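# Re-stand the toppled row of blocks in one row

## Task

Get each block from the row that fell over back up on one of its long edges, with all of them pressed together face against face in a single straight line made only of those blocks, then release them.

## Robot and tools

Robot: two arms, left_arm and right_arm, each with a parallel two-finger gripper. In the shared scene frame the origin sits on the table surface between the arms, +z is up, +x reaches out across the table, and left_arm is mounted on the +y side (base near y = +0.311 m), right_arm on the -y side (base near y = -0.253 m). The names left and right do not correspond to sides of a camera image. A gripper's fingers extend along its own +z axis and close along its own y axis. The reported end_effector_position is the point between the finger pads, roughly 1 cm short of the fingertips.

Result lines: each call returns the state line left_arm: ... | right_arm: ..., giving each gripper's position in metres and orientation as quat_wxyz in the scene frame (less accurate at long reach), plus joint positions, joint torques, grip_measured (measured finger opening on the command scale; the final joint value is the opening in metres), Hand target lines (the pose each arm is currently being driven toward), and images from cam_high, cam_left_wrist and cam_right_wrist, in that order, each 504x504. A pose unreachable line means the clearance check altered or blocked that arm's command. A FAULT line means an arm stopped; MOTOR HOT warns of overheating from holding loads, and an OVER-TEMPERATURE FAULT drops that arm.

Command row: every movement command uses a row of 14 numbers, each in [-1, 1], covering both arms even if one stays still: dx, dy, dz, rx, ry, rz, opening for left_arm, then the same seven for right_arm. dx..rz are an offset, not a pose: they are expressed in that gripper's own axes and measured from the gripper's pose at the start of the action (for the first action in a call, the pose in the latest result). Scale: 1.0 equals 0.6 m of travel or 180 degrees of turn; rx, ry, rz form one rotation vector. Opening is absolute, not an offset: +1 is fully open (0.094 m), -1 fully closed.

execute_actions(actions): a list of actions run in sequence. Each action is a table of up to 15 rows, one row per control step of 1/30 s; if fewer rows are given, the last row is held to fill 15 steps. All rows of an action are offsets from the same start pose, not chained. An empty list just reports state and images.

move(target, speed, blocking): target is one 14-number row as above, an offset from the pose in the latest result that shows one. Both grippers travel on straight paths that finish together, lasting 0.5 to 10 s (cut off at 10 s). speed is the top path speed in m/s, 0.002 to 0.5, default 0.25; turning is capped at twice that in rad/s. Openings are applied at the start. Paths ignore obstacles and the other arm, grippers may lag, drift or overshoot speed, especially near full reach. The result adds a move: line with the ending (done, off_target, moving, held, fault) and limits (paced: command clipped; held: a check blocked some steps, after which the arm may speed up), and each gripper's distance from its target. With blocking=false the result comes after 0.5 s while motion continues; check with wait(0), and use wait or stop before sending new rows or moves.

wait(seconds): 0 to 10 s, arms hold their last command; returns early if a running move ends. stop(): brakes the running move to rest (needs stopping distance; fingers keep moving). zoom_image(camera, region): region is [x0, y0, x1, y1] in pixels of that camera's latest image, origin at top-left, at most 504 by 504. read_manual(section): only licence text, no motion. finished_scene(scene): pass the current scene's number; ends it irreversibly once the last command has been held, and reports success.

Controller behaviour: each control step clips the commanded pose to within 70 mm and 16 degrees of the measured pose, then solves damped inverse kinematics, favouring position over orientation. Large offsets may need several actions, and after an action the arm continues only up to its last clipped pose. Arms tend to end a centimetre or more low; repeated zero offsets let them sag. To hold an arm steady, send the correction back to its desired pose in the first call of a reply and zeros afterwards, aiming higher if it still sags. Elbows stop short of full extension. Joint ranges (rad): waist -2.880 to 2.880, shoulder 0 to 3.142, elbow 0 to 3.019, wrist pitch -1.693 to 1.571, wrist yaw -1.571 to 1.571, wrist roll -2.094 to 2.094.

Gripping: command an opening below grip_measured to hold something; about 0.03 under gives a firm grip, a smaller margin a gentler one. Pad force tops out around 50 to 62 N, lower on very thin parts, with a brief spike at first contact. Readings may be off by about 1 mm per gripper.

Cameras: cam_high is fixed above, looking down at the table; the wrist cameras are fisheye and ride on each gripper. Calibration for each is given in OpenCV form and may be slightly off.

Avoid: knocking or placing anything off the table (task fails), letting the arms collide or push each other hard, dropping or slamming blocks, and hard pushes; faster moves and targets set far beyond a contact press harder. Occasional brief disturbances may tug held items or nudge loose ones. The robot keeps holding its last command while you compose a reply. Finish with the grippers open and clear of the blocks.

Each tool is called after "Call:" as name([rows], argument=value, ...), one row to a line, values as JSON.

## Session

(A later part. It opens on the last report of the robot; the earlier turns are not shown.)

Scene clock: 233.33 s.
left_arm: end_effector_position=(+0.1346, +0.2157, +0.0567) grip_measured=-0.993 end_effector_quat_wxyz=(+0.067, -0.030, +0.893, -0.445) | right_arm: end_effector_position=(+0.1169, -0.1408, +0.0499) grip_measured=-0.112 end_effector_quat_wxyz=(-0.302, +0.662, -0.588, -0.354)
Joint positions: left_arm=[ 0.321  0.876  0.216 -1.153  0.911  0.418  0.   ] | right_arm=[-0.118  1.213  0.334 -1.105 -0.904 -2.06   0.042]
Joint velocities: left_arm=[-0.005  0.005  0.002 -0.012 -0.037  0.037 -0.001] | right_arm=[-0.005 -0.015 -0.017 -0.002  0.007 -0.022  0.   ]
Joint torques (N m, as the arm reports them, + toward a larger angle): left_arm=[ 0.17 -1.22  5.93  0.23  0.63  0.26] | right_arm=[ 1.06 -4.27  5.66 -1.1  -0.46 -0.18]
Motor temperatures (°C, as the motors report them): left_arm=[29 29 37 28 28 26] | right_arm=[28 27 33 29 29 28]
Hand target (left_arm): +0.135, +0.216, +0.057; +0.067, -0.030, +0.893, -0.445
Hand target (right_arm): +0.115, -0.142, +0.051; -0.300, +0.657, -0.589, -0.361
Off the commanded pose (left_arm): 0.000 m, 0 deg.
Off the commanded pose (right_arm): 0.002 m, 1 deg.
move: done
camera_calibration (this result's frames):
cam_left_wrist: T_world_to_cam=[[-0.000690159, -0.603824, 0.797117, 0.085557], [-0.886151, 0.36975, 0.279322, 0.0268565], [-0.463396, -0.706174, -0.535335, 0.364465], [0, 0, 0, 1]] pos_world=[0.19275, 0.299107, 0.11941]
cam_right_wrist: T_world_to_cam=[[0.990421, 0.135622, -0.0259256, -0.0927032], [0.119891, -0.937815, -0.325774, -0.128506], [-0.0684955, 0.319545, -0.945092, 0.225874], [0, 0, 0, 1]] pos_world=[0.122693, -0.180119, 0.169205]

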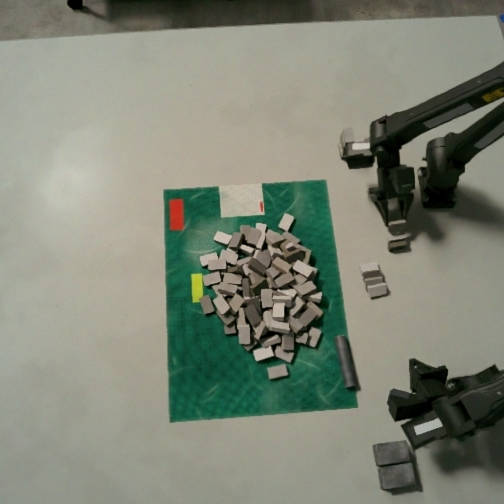

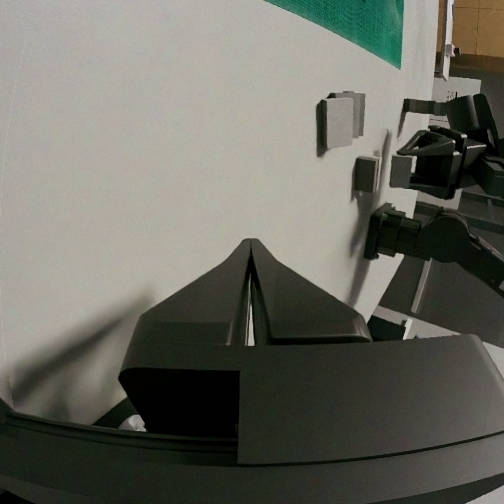

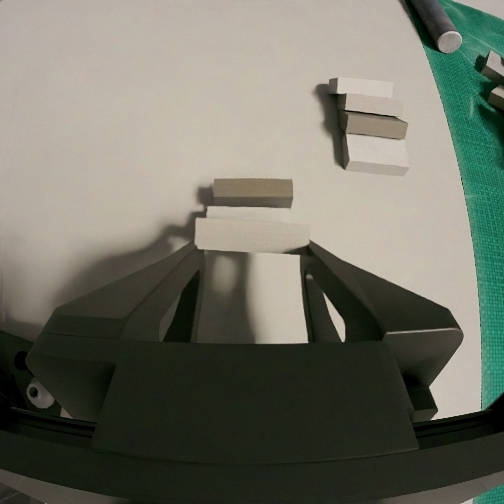

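Down 0.038, then push +y.

Call:
move(target=[0,0,0,0,0,0,-1,0.052,0.004,0.036,0,0,0,-0.2], speed=0.05)

Call:
move(target=[0,0,0,0,0,0,-1,-0.014,0,0.02,0,0,0,-0.2], speed=0.03)

Scene clock: 238.63 s.
left_arm: end_effector_position=(+0.1346, +0.2157, +0.0567) grip_measured=-0.993 end_effector_quat_wxyz=(+0.067, -0.030, +0.893, -0.445) | right_arm: end_effector_position=(+0.1173, -0.1411, +0.0138) grip_measured=-0.112 end_effector_quat_wxyz=(-0.302, +0.663, -0.587, -0.354)
Joint positions: left_arm=[ 0.321  0.876  0.216 -1.153  0.911  0.418  0.   ] | right_arm=[-0.118  1.379  0.302 -0.909 -0.902 -2.064  0.042]
Joint velocities: left_arm=[ 0.005 -0.015  0.002  0.007 -0.007 -0.037 -0.001] | right_arm=[-0.005 -0.015  0.002  0.022 -0.007  0.022  0.   ]
Joint torques (N m, as the arm reports them, + toward a larger angle): left_arm=[-0.28 -0.53  5.92  0.19  0.62  0.25] | right_arm=[ 0.69 -5.69  3.21  0.23 -0.51 -0.12]
Motor temperatures (°C, as the motors report them): left_arm=[29 29 37 28 28 26] | right_arm=[28 27 32 29 29 28]
Hand target (left_arm): +0.135, +0.216, +0.057; +0.067, -0.030, +0.893, -0.445
Hand target (right_arm): +0.115, -0.141, +0.011; -0.303, +0.662, -0.587, -0.354
Off the commanded pose (left_arm): 0.000 m, 0 deg.
Off the commanded pose (right_arm): 0.004 m, 0 deg.
move: done
camera_calibration (this result's frames):
cam_left_wrist: T_world_to_cam=[[-0.000690159, -0.603824, 0.797117, 0.085557], [-0.886151, 0.36975, 0.279322, 0.0268565], [-0.463396, -0.706174, -0.535335, 0.364465], [0, 0, 0, 1]] pos_world=[0.19275, 0.299107, 0.11941]
cam_right_wrist: T_world_to_cam=[[0.990053, 0.138424, -0.0251842, -0.0935828], [0.122887, -0.937929, -0.324327, -0.141007], [-0.0685158, 0.318006, -0.94561, 0.191666], [0, 0, 0, 1]] pos_world=[0.123112, -0.180251, 0.133152]

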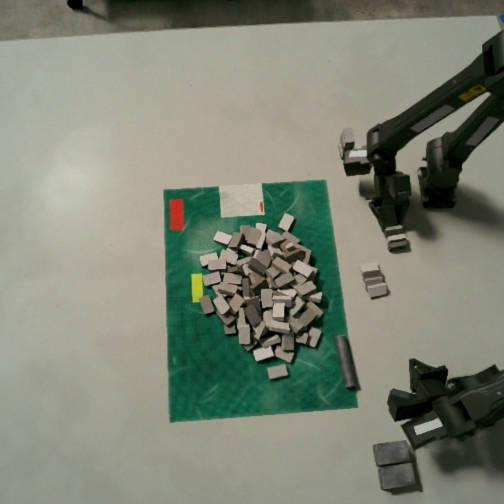

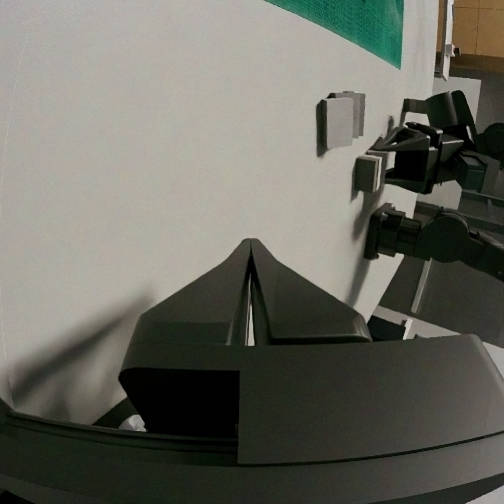

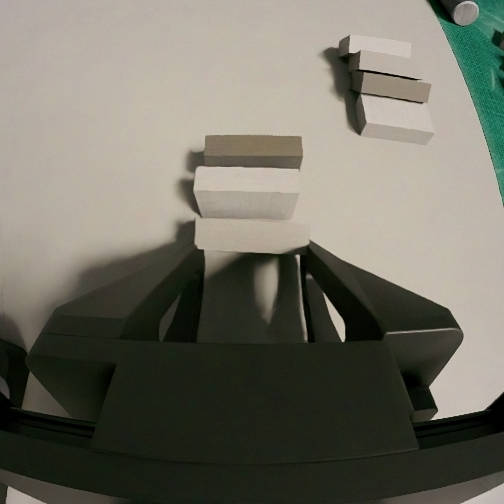

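Scene clock: 239.57 s.
left_arm: end_effector_position=(+0.1346, +0.2157, +0.0567) grip_measured=-0.993 end_effector_quat_wxyz=(+0.067, -0.030, +0.893, -0.445) | right_arm: end_effector_position=(+0.1173, -0.1289, +0.0137) grip_measured=-0.112 end_effector_quat_wxyz=(-0.299, +0.663, -0.588, -0.354)
Joint positions: left_arm=[ 0.321  0.876  0.216 -1.153  0.911  0.418  0.   ] | right_arm=[-0.041  1.343  0.285 -0.836 -0.924 -1.944  0.042]
Joint velocities: left_arm=[-0.015  0.005 -0.002 -0.017  0.007  0.037  0.   ] | right_arm=[-0.005  0.005 -0.022  0.002 -0.022  0.051 -0.   ]
Joint torques (N m, as the arm reports them, + toward a larger angle): left_arm=[ 0.22 -0.91  6.    0.26  0.64  0.29] | right_arm=[ 2.08 -6.91  3.23  0.34 -0.74  0.06]
Motor temperatures (°C, as the motors report them): left_arm=[29 29 37 28 28 26] | right_arm=[28 27 32 29 29 28]
Hand target (left_arm): +0.135, +0.216, +0.057; +0.067, -0.030, +0.893, -0.445
Hand target (right_arm): +0.116, -0.127, +0.014; -0.301, +0.663, -0.587, -0.353
Off the commanded pose (left_arm): 0.000 m, 0 deg.
Off the commanded pose (right_arm): 0.003 m, 0 deg.
move: done
camera_calibration (this result's frames):
cam_left_wrist: T_world_to_cam=[[-0.000690159, -0.603824, 0.797117, 0.085557], [-0.886151, 0.36975, 0.279322, 0.0268565], [-0.463396, -0.706174, -0.535335, 0.364465], [0, 0, 0, 1]] pos_world=[0.19275, 0.299107, 0.11941]
cam_right_wrist: T_world_to_cam=[[0.989937, 0.13809, -0.0309173, -0.0951869], [0.121081, -0.939647, -0.320003, -0.12958], [-0.0732407, 0.31304, -0.946912, 0.18762], [0, 0, 0, 1]] pos_world=[0.12366, -0.167347, 0.13325]

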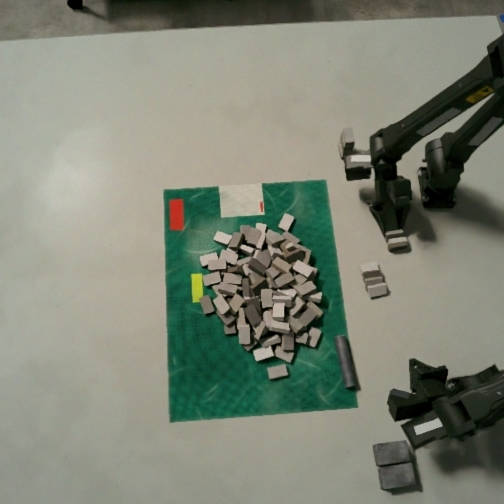

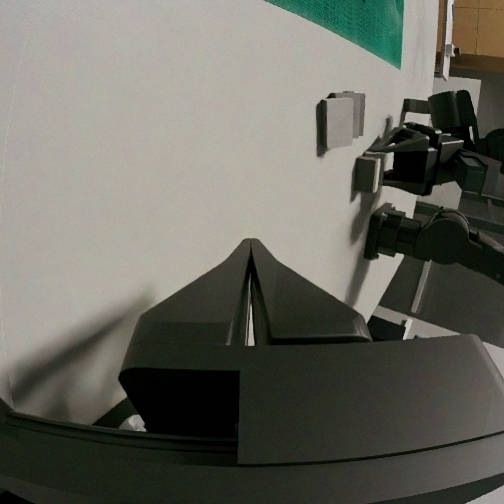

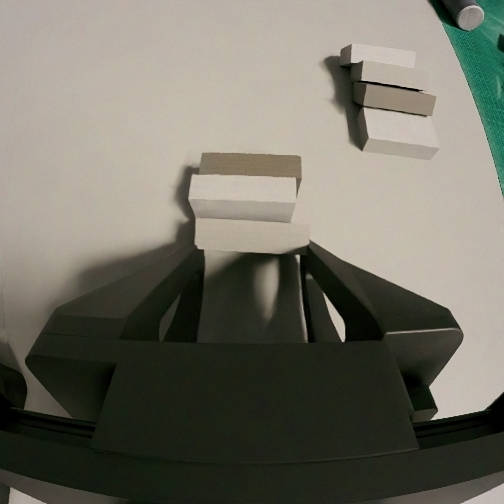

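Call:
move(target=[0,0,0,0,0,0,-1,-0.012,0.006,0.002,0,0.11,0,-0.2], speed=0.06)

Call:
move(target=[0,0,0,0,0,0,-1,0,0,0,0,0,0,0.4])

Scene clock: 246.97 s.
left_arm: end_effector_position=(+0.1346, +0.2157, +0.0567) grip_measured=-0.993 end_effector_quat_wxyz=(+0.067, -0.030, +0.893, -0.445) | right_arm: end_effector_position=(+0.1148, -0.1255, +0.0200) grip_measured=-0.112 end_effector_quat_wxyz=(-0.195, +0.715, -0.631, -0.229)
Joint positions: left_arm=[ 0.321  0.876  0.216 -1.153  0.911  0.418  0.   ] | right_arm=[ 0.241  0.979  0.272 -0.832 -0.61  -1.495  0.042]
Joint velocities: left_arm=[-0.005 -0.015  0.012 -0.002  0.022 -0.007  0.   ] | right_arm=[-0.005  0.005 -0.017  0.002 -0.11   0.095 -0.   ]
Joint torques (N m, as the arm reports them, + toward a larger angle): left_arm=[ 0.05 -0.85  5.93  0.25  0.61  0.28] | right_arm=[ 1.51 -3.1   6.86  0.46 -0.39  0.01]
Motor temperatures (°C, as the motors report them): left_arm=[29 29 37 28 28 26] | right_arm=[28 27 32 29 29 28]
Hand target (left_arm): +0.135, +0.216, +0.057; +0.067, -0.030, +0.893, -0.445
Hand target (right_arm): +0.113, -0.124, +0.020; -0.194, +0.713, -0.633, -0.230
Off the commanded pose (left_arm): 0.000 m, 0 deg.
Off the commanded pose (right_arm): 0.002 m, 1 deg.
move: done
camera_calibration (this result's frames):
cam_left_wrist: T_world_to_cam=[[-0.000690159, -0.603824, 0.797117, 0.085557], [-0.886151, 0.36975, 0.279322, 0.0268565], [-0.463396, -0.706174, -0.535335, 0.364465], [0, 0, 0, 1]] pos_world=[0.19275, 0.299107, 0.11941]
cam_right_wrist: T_world_to_cam=[[0.990864, 0.132689, -0.0241219, -0.0939035], [0.133305, -0.990734, 0.0260048, -0.138802], [-0.0204478, -0.0289827, -0.999371, 0.144394], [0, 0, 0, 1]] pos_world=[0.114501, -0.120871, 0.145648]

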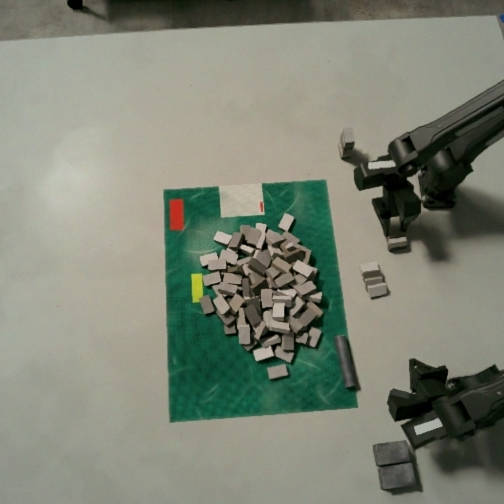

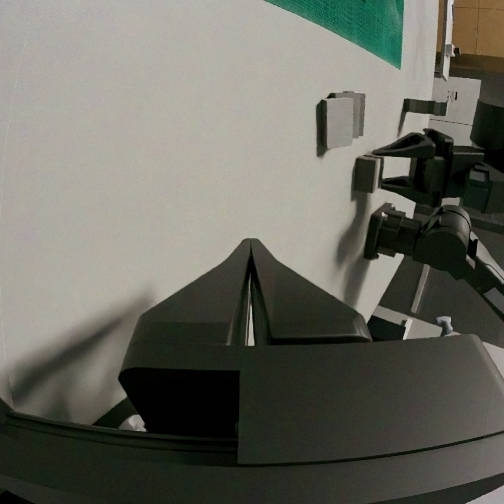

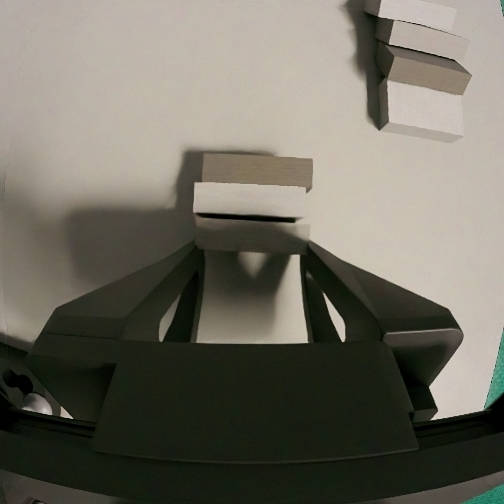

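Scene clock: 247.47 s.
left_arm: end_effector_position=(+0.1346, +0.2157, +0.0567) grip_measured=-0.993 end_effector_quat_wxyz=(+0.067, -0.030, +0.893, -0.445) | right_arm: end_effector_position=(+0.1148, -0.1255, +0.0200) grip_measured=+0.397 end_effector_quat_wxyz=(-0.194, +0.715, -0.631, -0.229)
Joint positions: left_arm=[ 0.321  0.876  0.216 -1.153  0.911  0.418  0.   ] | right_arm=[ 0.241  0.979  0.272 -0.832 -0.61  -1.495  0.066]
Joint velocities: left_arm=[ 0.005 -0.005 -0.032  0.007 -0.022 -0.037 -0.   ] | right_arm=[ 0.015  0.005  0.002  0.002 -0.007 -0.051 -0.001]
Joint torques (N m, as the arm reports them, + toward a larger angle): left_arm=[ 0.28 -1.12  5.96  0.27  0.63  0.26] | right_arm=[ 1.04 -2.64  7.49  0.35 -0.4  -0.1 ]
Motor temperatures (°C, as the motors report them): left_arm=[29 29 37 28 28 26] | right_arm=[28 27 32 29 29 28]
Hand target (left_arm): +0.135, +0.216, +0.057; +0.067, -0.030, +0.893, -0.445
Hand target (right_arm): +0.115, -0.125, +0.020; -0.194, +0.715, -0.631, -0.229
Off the commanded pose (left_arm): 0.000 m, 0 deg.
Off the commanded pose (right_arm): 0.000 m, 0 deg.
move: done
camera_calibration (this result's frames):
cam_left_wrist: T_world_to_cam=[[-0.000690159, -0.603824, 0.797117, 0.085557], [-0.886151, 0.36975, 0.279322, 0.0268565], [-0.463396, -0.706174, -0.535335, 0.364465], [0, 0, 0, 1]] pos_world=[0.19275, 0.299107, 0.11941]
cam_right_wrist: T_world_to_cam=[[0.9909, 0.132379, -0.0243406, -0.0939423], [0.133001, -0.990775, 0.026007, -0.138773], [-0.0206732, -0.0290077, -0.999365, 0.144417], [0, 0, 0, 1]] pos_world=[0.11453, -0.120867, 0.145648]

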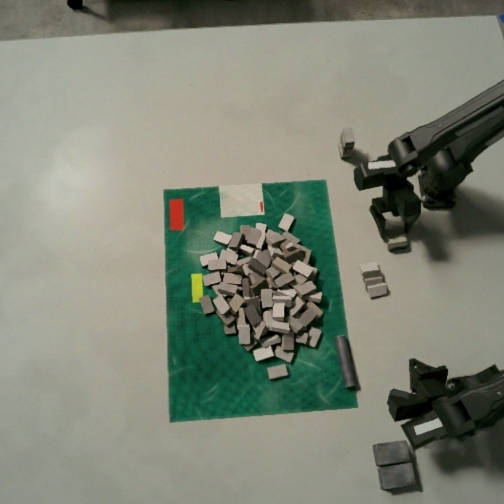

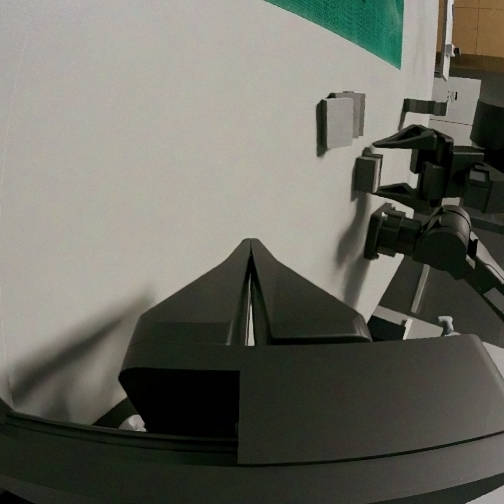

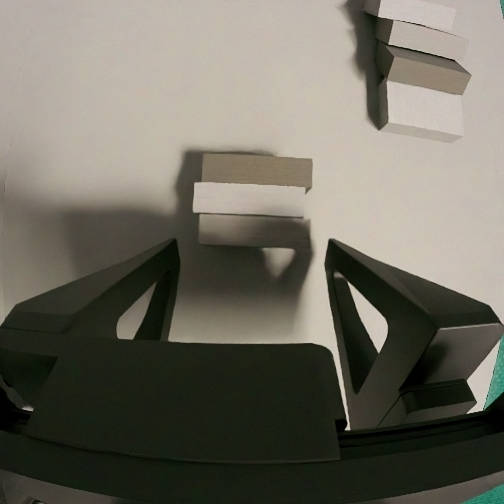

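Call:
move(target=[0,0,0,0,0,0,-1,-0.057,0,-0.082,0,0,0,0.6], speed=0.15)

Call:
move(target=[0,0,0,0,0,0,-1,-0.105,-0.208,0.052,0,-0.11,0,0.4], speed=0.2)

Scene clock: 255.80 s.
left_arm: end_effector_position=(+0.1346, +0.2157, +0.0567) grip_measured=-0.993 end_effector_quat_wxyz=(+0.067, -0.030, +0.893, -0.445) | right_arm: end_effector_position=(+0.0993, -0.1277, +0.0636) grip_measured=+0.597 end_effector_quat_wxyz=(-0.180, +0.712, -0.635, -0.240)
Joint positions: left_arm=[ 0.321  0.876  0.216 -1.153  0.911  0.418  0.   ] | right_arm=[ 0.245  0.807  0.338 -1.104 -0.61  -1.491  0.075]
Joint velocities: left_arm=[-0.005  0.005  0.007  0.012 -0.037 -0.007 -0.   ] | right_arm=[-0.015 -0.005  0.002 -0.002  0.037 -0.007 -0.   ]
Joint torques (N m, as the arm reports them, + toward a larger angle): left_arm=[-0.08 -1.21  5.96  0.21  0.61  0.24] | right_arm=[ 0.4  -2.62 13.28  0.04 -0.43 -0.17]
Motor temperatures (°C, as the motors report them): left_arm=[29 29 37 28 28 26] | right_arm=[28 26 33 29 29 28]
Hand target (left_arm): +0.135, +0.216, +0.057; +0.067, -0.030, +0.893, -0.445
Hand target (right_arm): +0.114, -0.126, +0.080; -0.194, +0.715, -0.631, -0.229
Off the commanded pose (left_arm): 0.000 m, 0 deg.
Off the commanded pose (right_arm): 0.023 m, 2 deg.
move: off_target (right_arm)
camera_calibration (this result's frames):
cam_left_wrist: T_world_to_cam=[[-0.000690159, -0.603824, 0.797117, 0.085557], [-0.886151, 0.36975, 0.279322, 0.0268565], [-0.463396, -0.706174, -0.535335, 0.364465], [0, 0, 0, 1]] pos_world=[0.19275, 0.299107, 0.11941]
cam_right_wrist: T_world_to_cam=[[0.989159, 0.133515, -0.0611431, -0.0746364], [0.135418, -0.99039, 0.0280855, -0.14043], [-0.0568057, -0.0360609, -0.997734, 0.19023], [0, 0, 0, 1]] pos_world=[0.10365, -0.122256, 0.18918]

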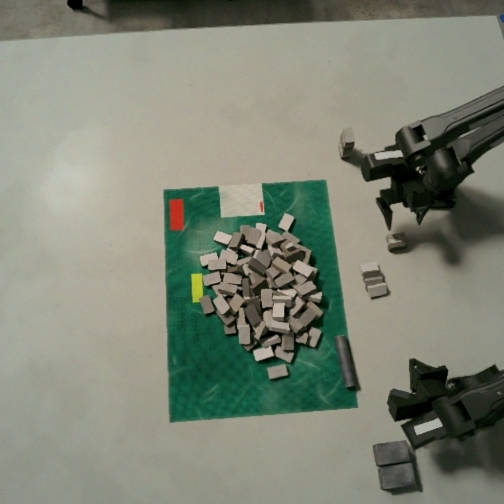

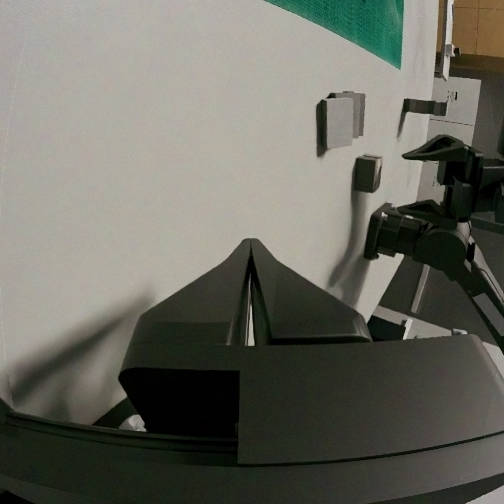

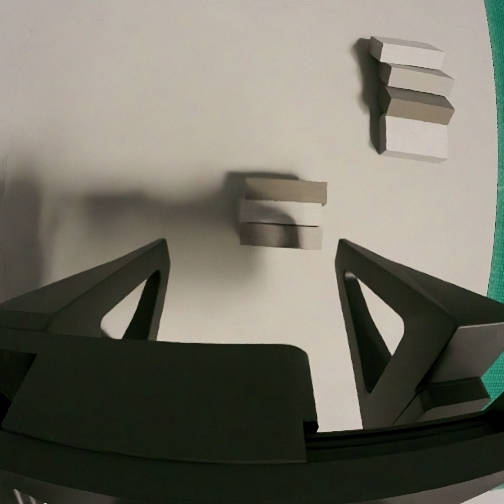

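Scene clock: 257.17 s.
left_arm: end_effector_position=(+0.1346, +0.2157, +0.0567) grip_measured=-0.993 end_effector_quat_wxyz=(+0.067, -0.030, +0.893, -0.445) | right_arm: end_effector_position=(+0.1986, -0.0483, +0.0602) grip_measured=+0.403 end_effector_quat_wxyz=(-0.272, +0.656, -0.601, -0.367)
Joint positions: left_arm=[ 0.321  0.876  0.216 -1.153  0.911  0.418  0.   ] | right_arm=[ 0.312  1.324  0.501 -0.649 -0.944 -1.346  0.066]
Joint velocities: left_arm=[-0.005 -0.005  0.002 -0.007 -0.022 -0.051 -0.   ] | right_arm=[-0.005 -0.005  0.012 -0.022  0.007  0.037 -0.001]
Joint torques (N m, as the arm reports them, + toward a larger angle): left_arm=[ 0.18 -0.86  5.98  0.27  0.6   0.26] | right_arm=[ 1.52 -8.04 10.13  1.28 -0.6  -0.03]
Motor temperatures (°C, as the motors report them): left_arm=[29 29 37 28 28 26] | right_arm=[28 26 33 29 29 28]
Hand target (left_arm): +0.135, +0.216, +0.057; +0.067, -0.030, +0.893, -0.445
Hand target (right_arm): +0.215, -0.041, +0.069; -0.286, +0.660, -0.594, -0.359
Off the commanded pose (left_arm): 0.000 m, 0 deg.
Off the commanded pose (right_arm): 0.019 m, 2 deg.
move: off_target (right_arm)
camera_calibration (this result's frames):
cam_left_wrist: T_world_to_cam=[[-0.000690159, -0.603824, 0.797117, 0.085557], [-0.886151, 0.36975, 0.279322, 0.0268565], [-0.463396, -0.706174, -0.535335, 0.364465], [0, 0, 0, 1]] pos_world=[0.19275, 0.299107, 0.11941]
cam_right_wrist: T_world_to_cam=[[0.985865, 0.138014, -0.0949872, -0.180768], [0.1034, -0.947295, -0.303217, -0.0467322], [-0.131829, 0.289109, -0.948176, 0.222938], [0, 0, 0, 1]] pos_world=[0.212435, -0.0837741, 0.180044]

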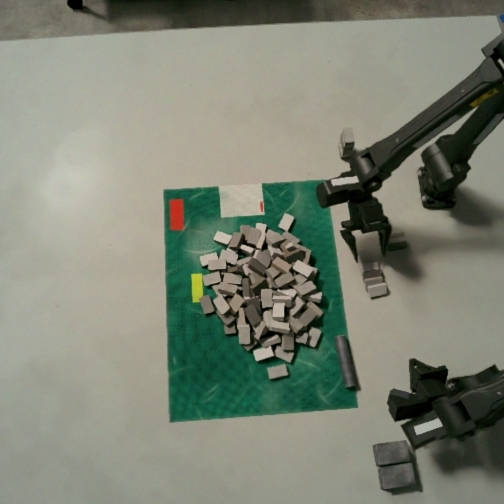

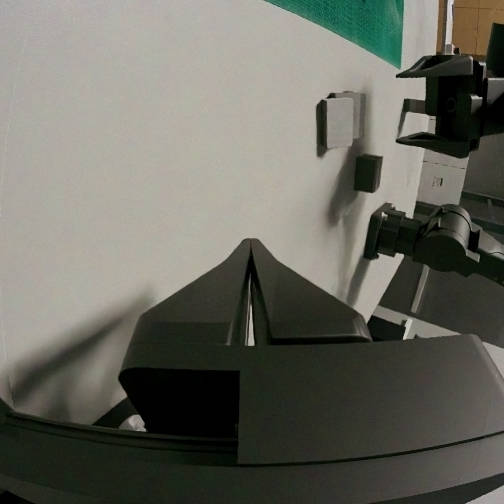

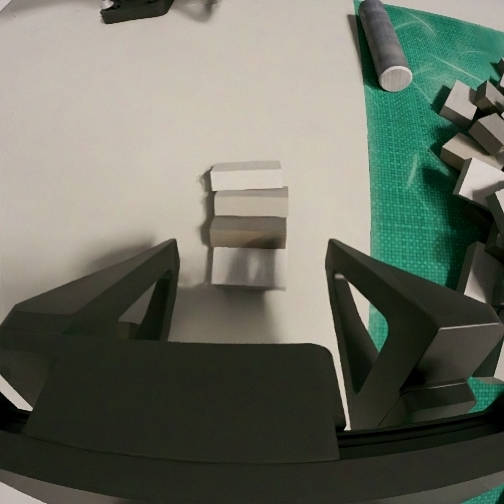

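Call:
move(target=[0,0,0,0,0,0,-1,0.068,0.01,0.053,0.018,-0.006,-0.024,0.4], speed=0.08)

Call:
move(target=[0,0,0,0,0,0,-1,0,0,0,0,0,0,-0.2])

Call:
move(target=[0,0,0,0,0,0,-1,0.008,0,-0.025,0,0,0,-0.2], speed=0.07)

Call:
move(target=[0,0,0,0,0,0,-1,-0.07,0,-0.048,0,0,0,-0.2], speed=0.15)

Call:
move(target=[0,0,0,0,0,0,-1,-0.067,0.085,0.03,0,0.5,0,-0.2], speed=0.3)

Scene clock: 268.30 s.
left_arm: end_effector_position=(+0.1346, +0.2157, +0.0567) grip_measured=-0.993 end_effector_quat_wxyz=(+0.067, -0.030, +0.893, -0.445) | right_arm: end_effector_position=(+0.1933, -0.0486, +0.0111) grip_measured=+0.403 end_effector_quat_wxyz=(-0.312, +0.668, -0.583, -0.342)
Joint positions: left_arm=[ 0.321  0.876  0.216 -1.153  0.911  0.418  0.   ] | right_arm=[ 0.316  1.448  0.39  -0.298 -0.945 -1.33   0.066]
Joint velocities: left_arm=[-0.015 -0.015  0.007 -0.017 -0.007  0.007 -0.002] | right_arm=[ 0.005  0.005  0.012  0.007 -0.066  0.051  0.   ]
Joint torques (N m, as the arm reports them, + toward a larger angle): left_arm=[-0.05 -0.62  6.03  0.32  0.62  0.26] | right_arm=[ 1.82 -7.29  4.49  1.65 -0.61 -0.05]
Motor temperatures (°C, as the motors report them): left_arm=[29 29 38 28 28 26] | right_arm=[28 26 34 29 29 28]
Hand target (left_arm): +0.135, +0.216, +0.057; +0.067, -0.030, +0.893, -0.445
Hand target (right_arm): +0.189, -0.047, +0.008; -0.310, +0.666, -0.584, -0.345
Off the commanded pose (left_arm): 0.000 m, 0 deg.
Off the commanded pose (right_arm): 0.006 m, 0 deg.
move: done
camera_calibration (this result's frames):
cam_left_wrist: T_world_to_cam=[[-0.000690159, -0.603824, 0.797117, 0.085557], [-0.886151, 0.36975, 0.279322, 0.0268565], [-0.463396, -0.706174, -0.535335, 0.364465], [0, 0, 0, 1]] pos_world=[0.19275, 0.299107, 0.11941]
cam_right_wrist: T_world_to_cam=[[0.990955, 0.134003, 0.00712462, -0.182453], [0.129253, -0.938863, -0.319109, -0.06575], [-0.0360725, 0.317143, -0.947691, 0.158637], [0, 0, 0, 1]] pos_world=[0.195024, -0.0875915, 0.130657]

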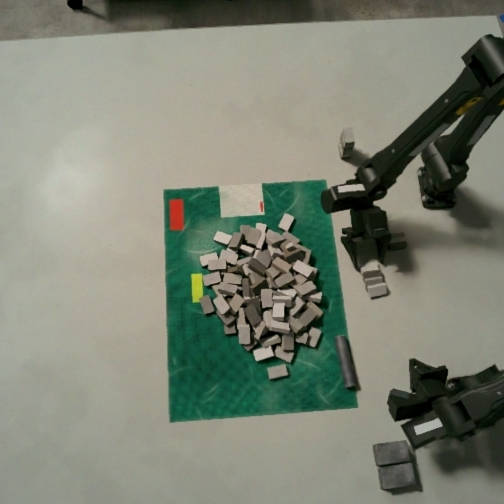

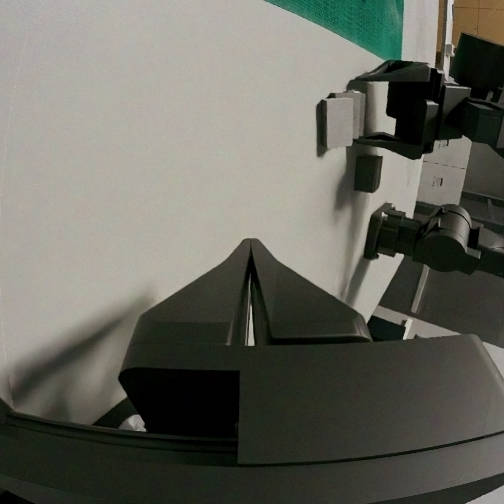

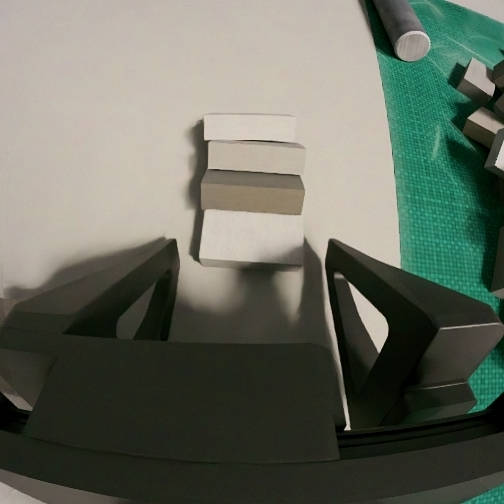

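Scene clock: 268.80 s.
left_arm: end_effector_position=(+0.1346, +0.2157, +0.0567) grip_measured=-0.993 end_effector_quat_wxyz=(+0.067, -0.030, +0.893, -0.445) | right_arm: end_effector_position=(+0.1933, -0.0486, +0.0111) grip_measured=-0.113 end_effector_quat_wxyz=(-0.312, +0.668, -0.583, -0.342)
Joint positions: left_arm=[ 0.321  0.876  0.216 -1.153  0.911  0.418  0.   ] | right_arm=[ 0.316  1.448  0.39  -0.298 -0.945 -1.33   0.042]
Joint velocities: left_arm=[-0.015 -0.005 -0.017  0.002  0.007 -0.11   0.   ] | right_arm=[-0.015 -0.015  0.002 -0.022 -0.037  0.125 -0.   ]
Joint torques (N m, as the arm reports them, + toward a larger angle): left_arm=[ 0.08 -0.98  6.11  0.22  0.61  0.27] | right_arm=[ 0.98 -9.35  5.14  0.76 -0.56 -0.14]
Motor temperatures (°C, as the motors report them): left_arm=[29 29 38 28 28 26] | right_arm=[28 26 34 29 29 28]
Hand target (left_arm): +0.135, +0.216, +0.057; +0.067, -0.030, +0.893, -0.445
Hand target (right_arm): +0.193, -0.049, +0.011; -0.312, +0.668, -0.583, -0.342
Off the commanded pose (left_arm): 0.000 m, 0 deg.
Off the commanded pose (right_arm): 0.000 m, 0 deg.
move: done
camera_calibration (this result's frames):
cam_left_wrist: T_world_to_cam=[[-0.000690159, -0.603824, 0.797117, 0.085557], [-0.886151, 0.36975, 0.279322, 0.0268565], [-0.463396, -0.706174, -0.535335, 0.364465], [0, 0, 0, 1]] pos_world=[0.19275, 0.299107, 0.11941]
cam_right_wrist: T_world_to_cam=[[0.990955, 0.134003, 0.00712462, -0.182453], [0.129253, -0.938863, -0.319109, -0.06575], [-0.0360725, 0.317143, -0.947691, 0.158637], [0, 0, 0, 1]] pos_world=[0.195024, -0.0875915, 0.130657]

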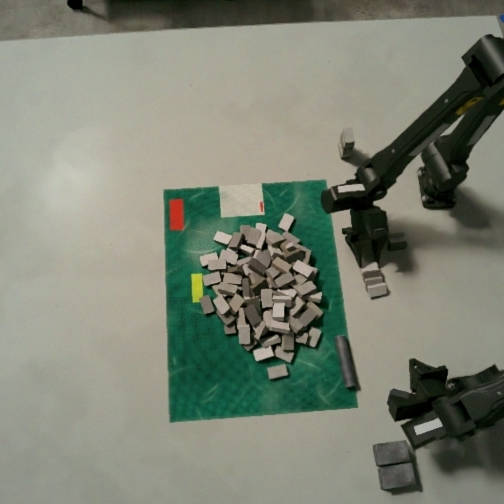

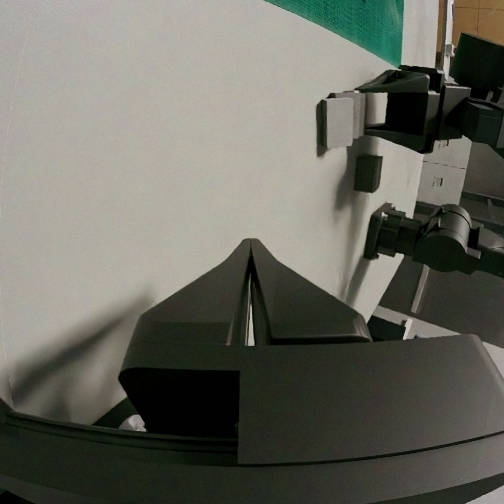

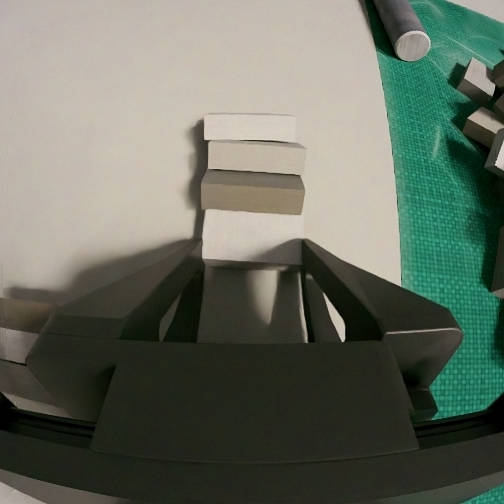

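Scene clock: 269.53 s.
left_arm: end_effector_position=(+0.1346, +0.2157, +0.0567) grip_measured=-0.993 end_effector_quat_wxyz=(+0.067, -0.030, +0.893, -0.445) | right_arm: end_effector_position=(+0.1884, -0.0629, +0.0114) grip_measured=-0.113 end_effector_quat_wxyz=(-0.308, +0.665, -0.585, -0.346)
Joint positions: left_arm=[ 0.321  0.876  0.216 -1.153  0.911  0.418  0.   ] | right_arm=[ 0.262  1.443  0.39  -0.391 -0.958 -1.421  0.042]
Joint velocities: left_arm=[ 0.005 -0.005  0.002 -0.012  0.037 -0.037  0.001] | right_arm=[-0.005 -0.015 -0.002  0.007 -0.066 -0.007 -0.001]
Joint torques (N m, as the arm reports them, + toward a larger angle): left_arm=[ 0.3  -1.    5.99  0.21  0.6   0.26] | right_arm=[-0.33 -8.99  6.35 -0.15 -0.52 -0.21]
Motor temperatures (°C, as the motors report them): left_arm=[29 29 38 28 28 26] | right_arm=[28 26 34 29 29 28]
Hand target (left_arm): +0.135, +0.216, +0.057; +0.067, -0.030, +0.893, -0.445
Hand target (right_arm): +0.195, -0.064, +0.016; -0.312, +0.668, -0.583, -0.342
Off the commanded pose (left_arm): 0.000 m, 0 deg.
Off the commanded pose (right_arm): 0.008 m, 1 deg.
move: done
camera_calibration (this result's frames):
cam_left_wrist: T_world_to_cam=[[-0.000690159, -0.603824, 0.797117, 0.085557], [-0.886151, 0.36975, 0.279322, 0.0268565], [-0.463396, -0.706174, -0.535335, 0.364465], [0, 0, 0, 1]] pos_world=[0.19275, 0.299107, 0.11941]
cam_right_wrist: T_world_to_cam=[[0.990893, 0.134488, -0.00663043, -0.175531], [0.125264, -0.938759, -0.320999, -0.0776326], [-0.0493949, 0.317245, -0.947056, 0.165752], [0, 0, 0, 1]] pos_world=[0.191845, -0.101855, 0.130892]

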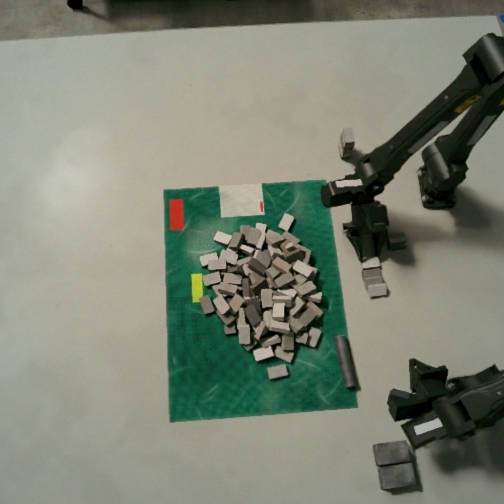

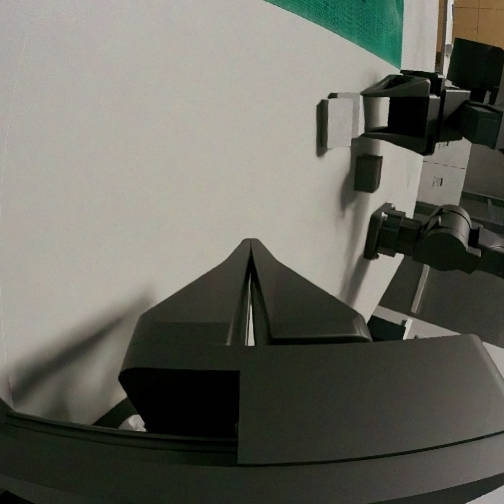

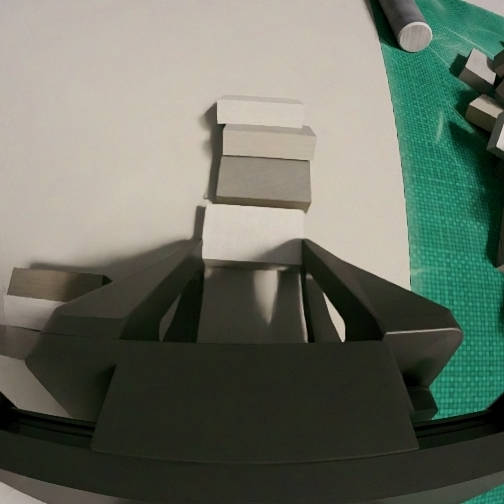

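Scene clock: 270.37 s.
left_arm: end_effector_position=(+0.1346, +0.2157, +0.0567) grip_measured=-0.993 end_effector_quat_wxyz=(+0.067, -0.030, +0.893, -0.445) | right_arm: end_effector_position=(+0.1692, -0.0672, +0.0505) grip_measured=-0.113 end_effector_quat_wxyz=(-0.296, +0.661, -0.591, -0.354)
Joint positions: left_arm=[ 0.321  0.876  0.216 -1.153  0.911  0.418  0.   ] | right_arm=[ 0.262  1.244  0.39  -0.621 -0.956 -1.421  0.042]
Joint velocities: left_arm=[ 0.005 -0.005  0.002 -0.007 -0.095 -0.007 -0.001] | right_arm=[-0.015 -0.005 -0.002 -0.002  0.051 -0.007 -0.001]
Joint torques (N m, as the arm reports them, + toward a larger angle): left_arm=[-0.01 -0.93  5.97  0.23  0.62  0.29] | right_arm=[ 1.47 -6.54 10.94  0.   -0.57 -0.12]
Motor temperatures (°C, as the motors report them): left_arm=[29 29 38 28 28 26] | right_arm=[28 26 34 29 29 28]
Hand target (left_arm): +0.135, +0.216, +0.057; +0.067, -0.030, +0.893, -0.445
Hand target (right_arm): +0.186, -0.064, +0.063; -0.308, +0.665, -0.585, -0.346
Off the commanded pose (left_arm): 0.000 m, 0 deg.
Off the commanded pose (right_arm): 0.023 m, 2 deg.
move: off_target (right_arm)
camera_calibration (this result's frames):
cam_left_wrist: T_world_to_cam=[[-0.000690159, -0.603824, 0.797117, 0.085557], [-0.886151, 0.36975, 0.279322, 0.0268565], [-0.463396, -0.706174, -0.535335, 0.364465], [0, 0, 0, 1]] pos_world=[0.19275, 0.299107, 0.11941]
cam_right_wrist: T_world_to_cam=[[0.990227, 0.13436, -0.0373812, -0.153931], [0.115754, -0.941311, -0.317073, -0.0654407], [-0.0777894, 0.309648, -0.947664, 0.207583], [0, 0, 0, 1]] pos_world=[0.17615, -0.105195, 0.170215]

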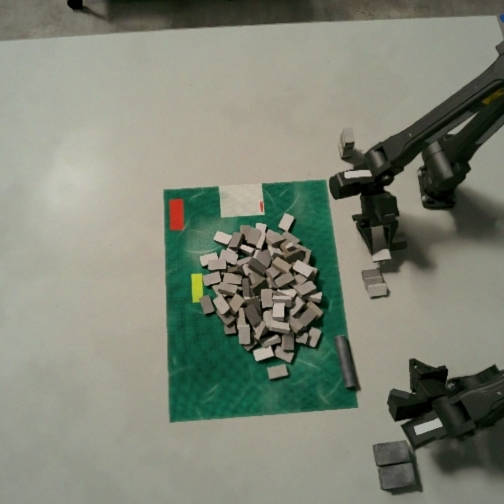

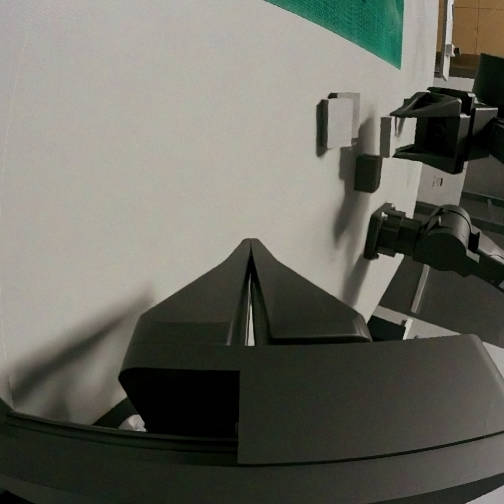

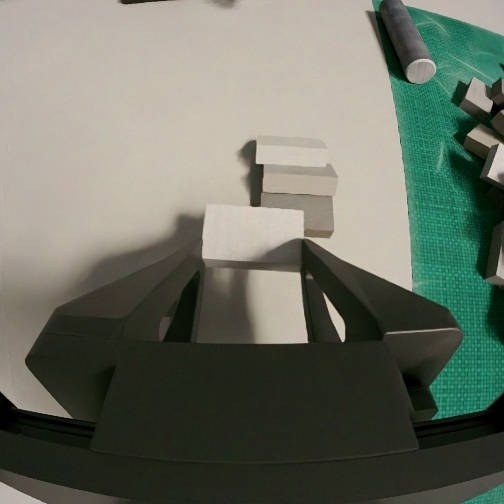

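Scene clock: 273.50 s.
left_arm: end_effector_position=(+0.1346, +0.2157, +0.0567) grip_measured=-0.993 end_effector_quat_wxyz=(+0.067, -0.030, +0.893, -0.445) | right_arm: end_effector_position=(+0.1091, -0.0486, +0.0669) grip_measured=-0.113 end_effector_quat_wxyz=(+0.207, +0.717, -0.624, +0.230)
Joint positions: left_arm=[ 0.321  0.876  0.216 -1.153  0.911  0.418  0.   ] | right_arm=[ 1.233  1.531  0.84  -1.446  0.291 -0.441  0.042]
Joint velocities: left_arm=[-0.024 -0.005 -0.022 -0.032 -0.037  0.022 -0.001] | right_arm=[-0.005 -0.015 -0.002 -0.012  0.007 -0.051  0.   ]
Joint torques (N m, as the arm reports them, + toward a larger angle): left_arm=[-0.05 -0.84  5.95  0.16  0.59  0.27] | right_arm=[  1.51 -11.13  10.15  -1.68   0.27   0.05]
Motor temperatures (°C, as the motors report them): left_arm=[29 29 38 28 28 26] | right_arm=[28 27 35 29 29 28]
Hand target (left_arm): +0.135, +0.216, +0.057; +0.067, -0.030, +0.893, -0.445
Hand target (right_arm): +0.114, -0.036, +0.076; +0.198, +0.715, -0.629, +0.232
Off the commanded pose (left_arm): 0.000 m, 0 deg.
Off the commanded pose (right_arm): 0.016 m, 1 deg.
move: off_target (right_arm)
camera_calibration (this result's frames):
cam_left_wrist: T_world_to_cam=[[-0.000690159, -0.603824, 0.797117, 0.085557], [-0.886151, 0.36975, 0.279322, 0.0268565], [-0.463396, -0.706174, -0.535335, 0.364465], [0, 0, 0, 1]] pos_world=[0.19275, 0.299107, 0.11941]
cam_right_wrist: T_world_to_cam=[[0.992157, 0.123549, -0.0189665, -0.0982888], [0.0550662, -0.295809, 0.953659, -0.0828247], [0.112213, -0.947224, -0.300292, 0.0875036], [0, 0, 0, 1]] pos_world=[0.0922598, 0.0705286, 0.103399]

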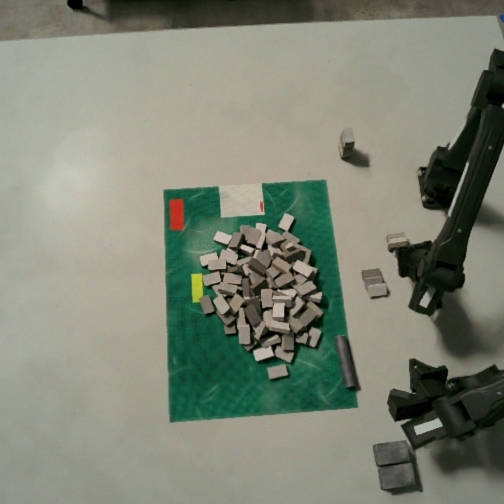

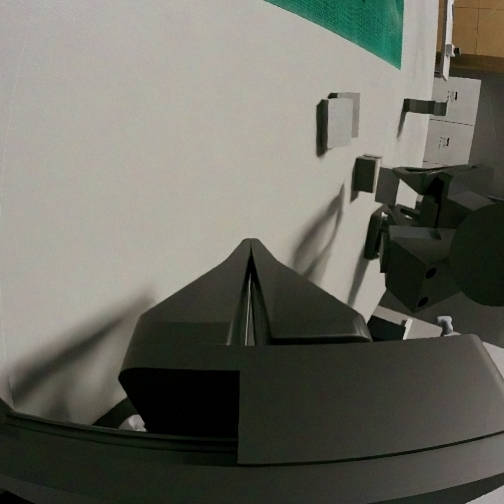

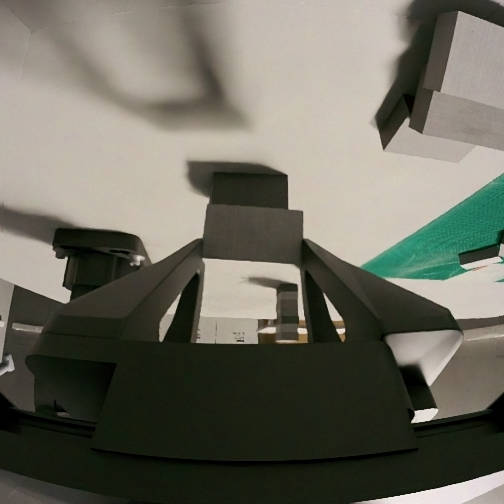

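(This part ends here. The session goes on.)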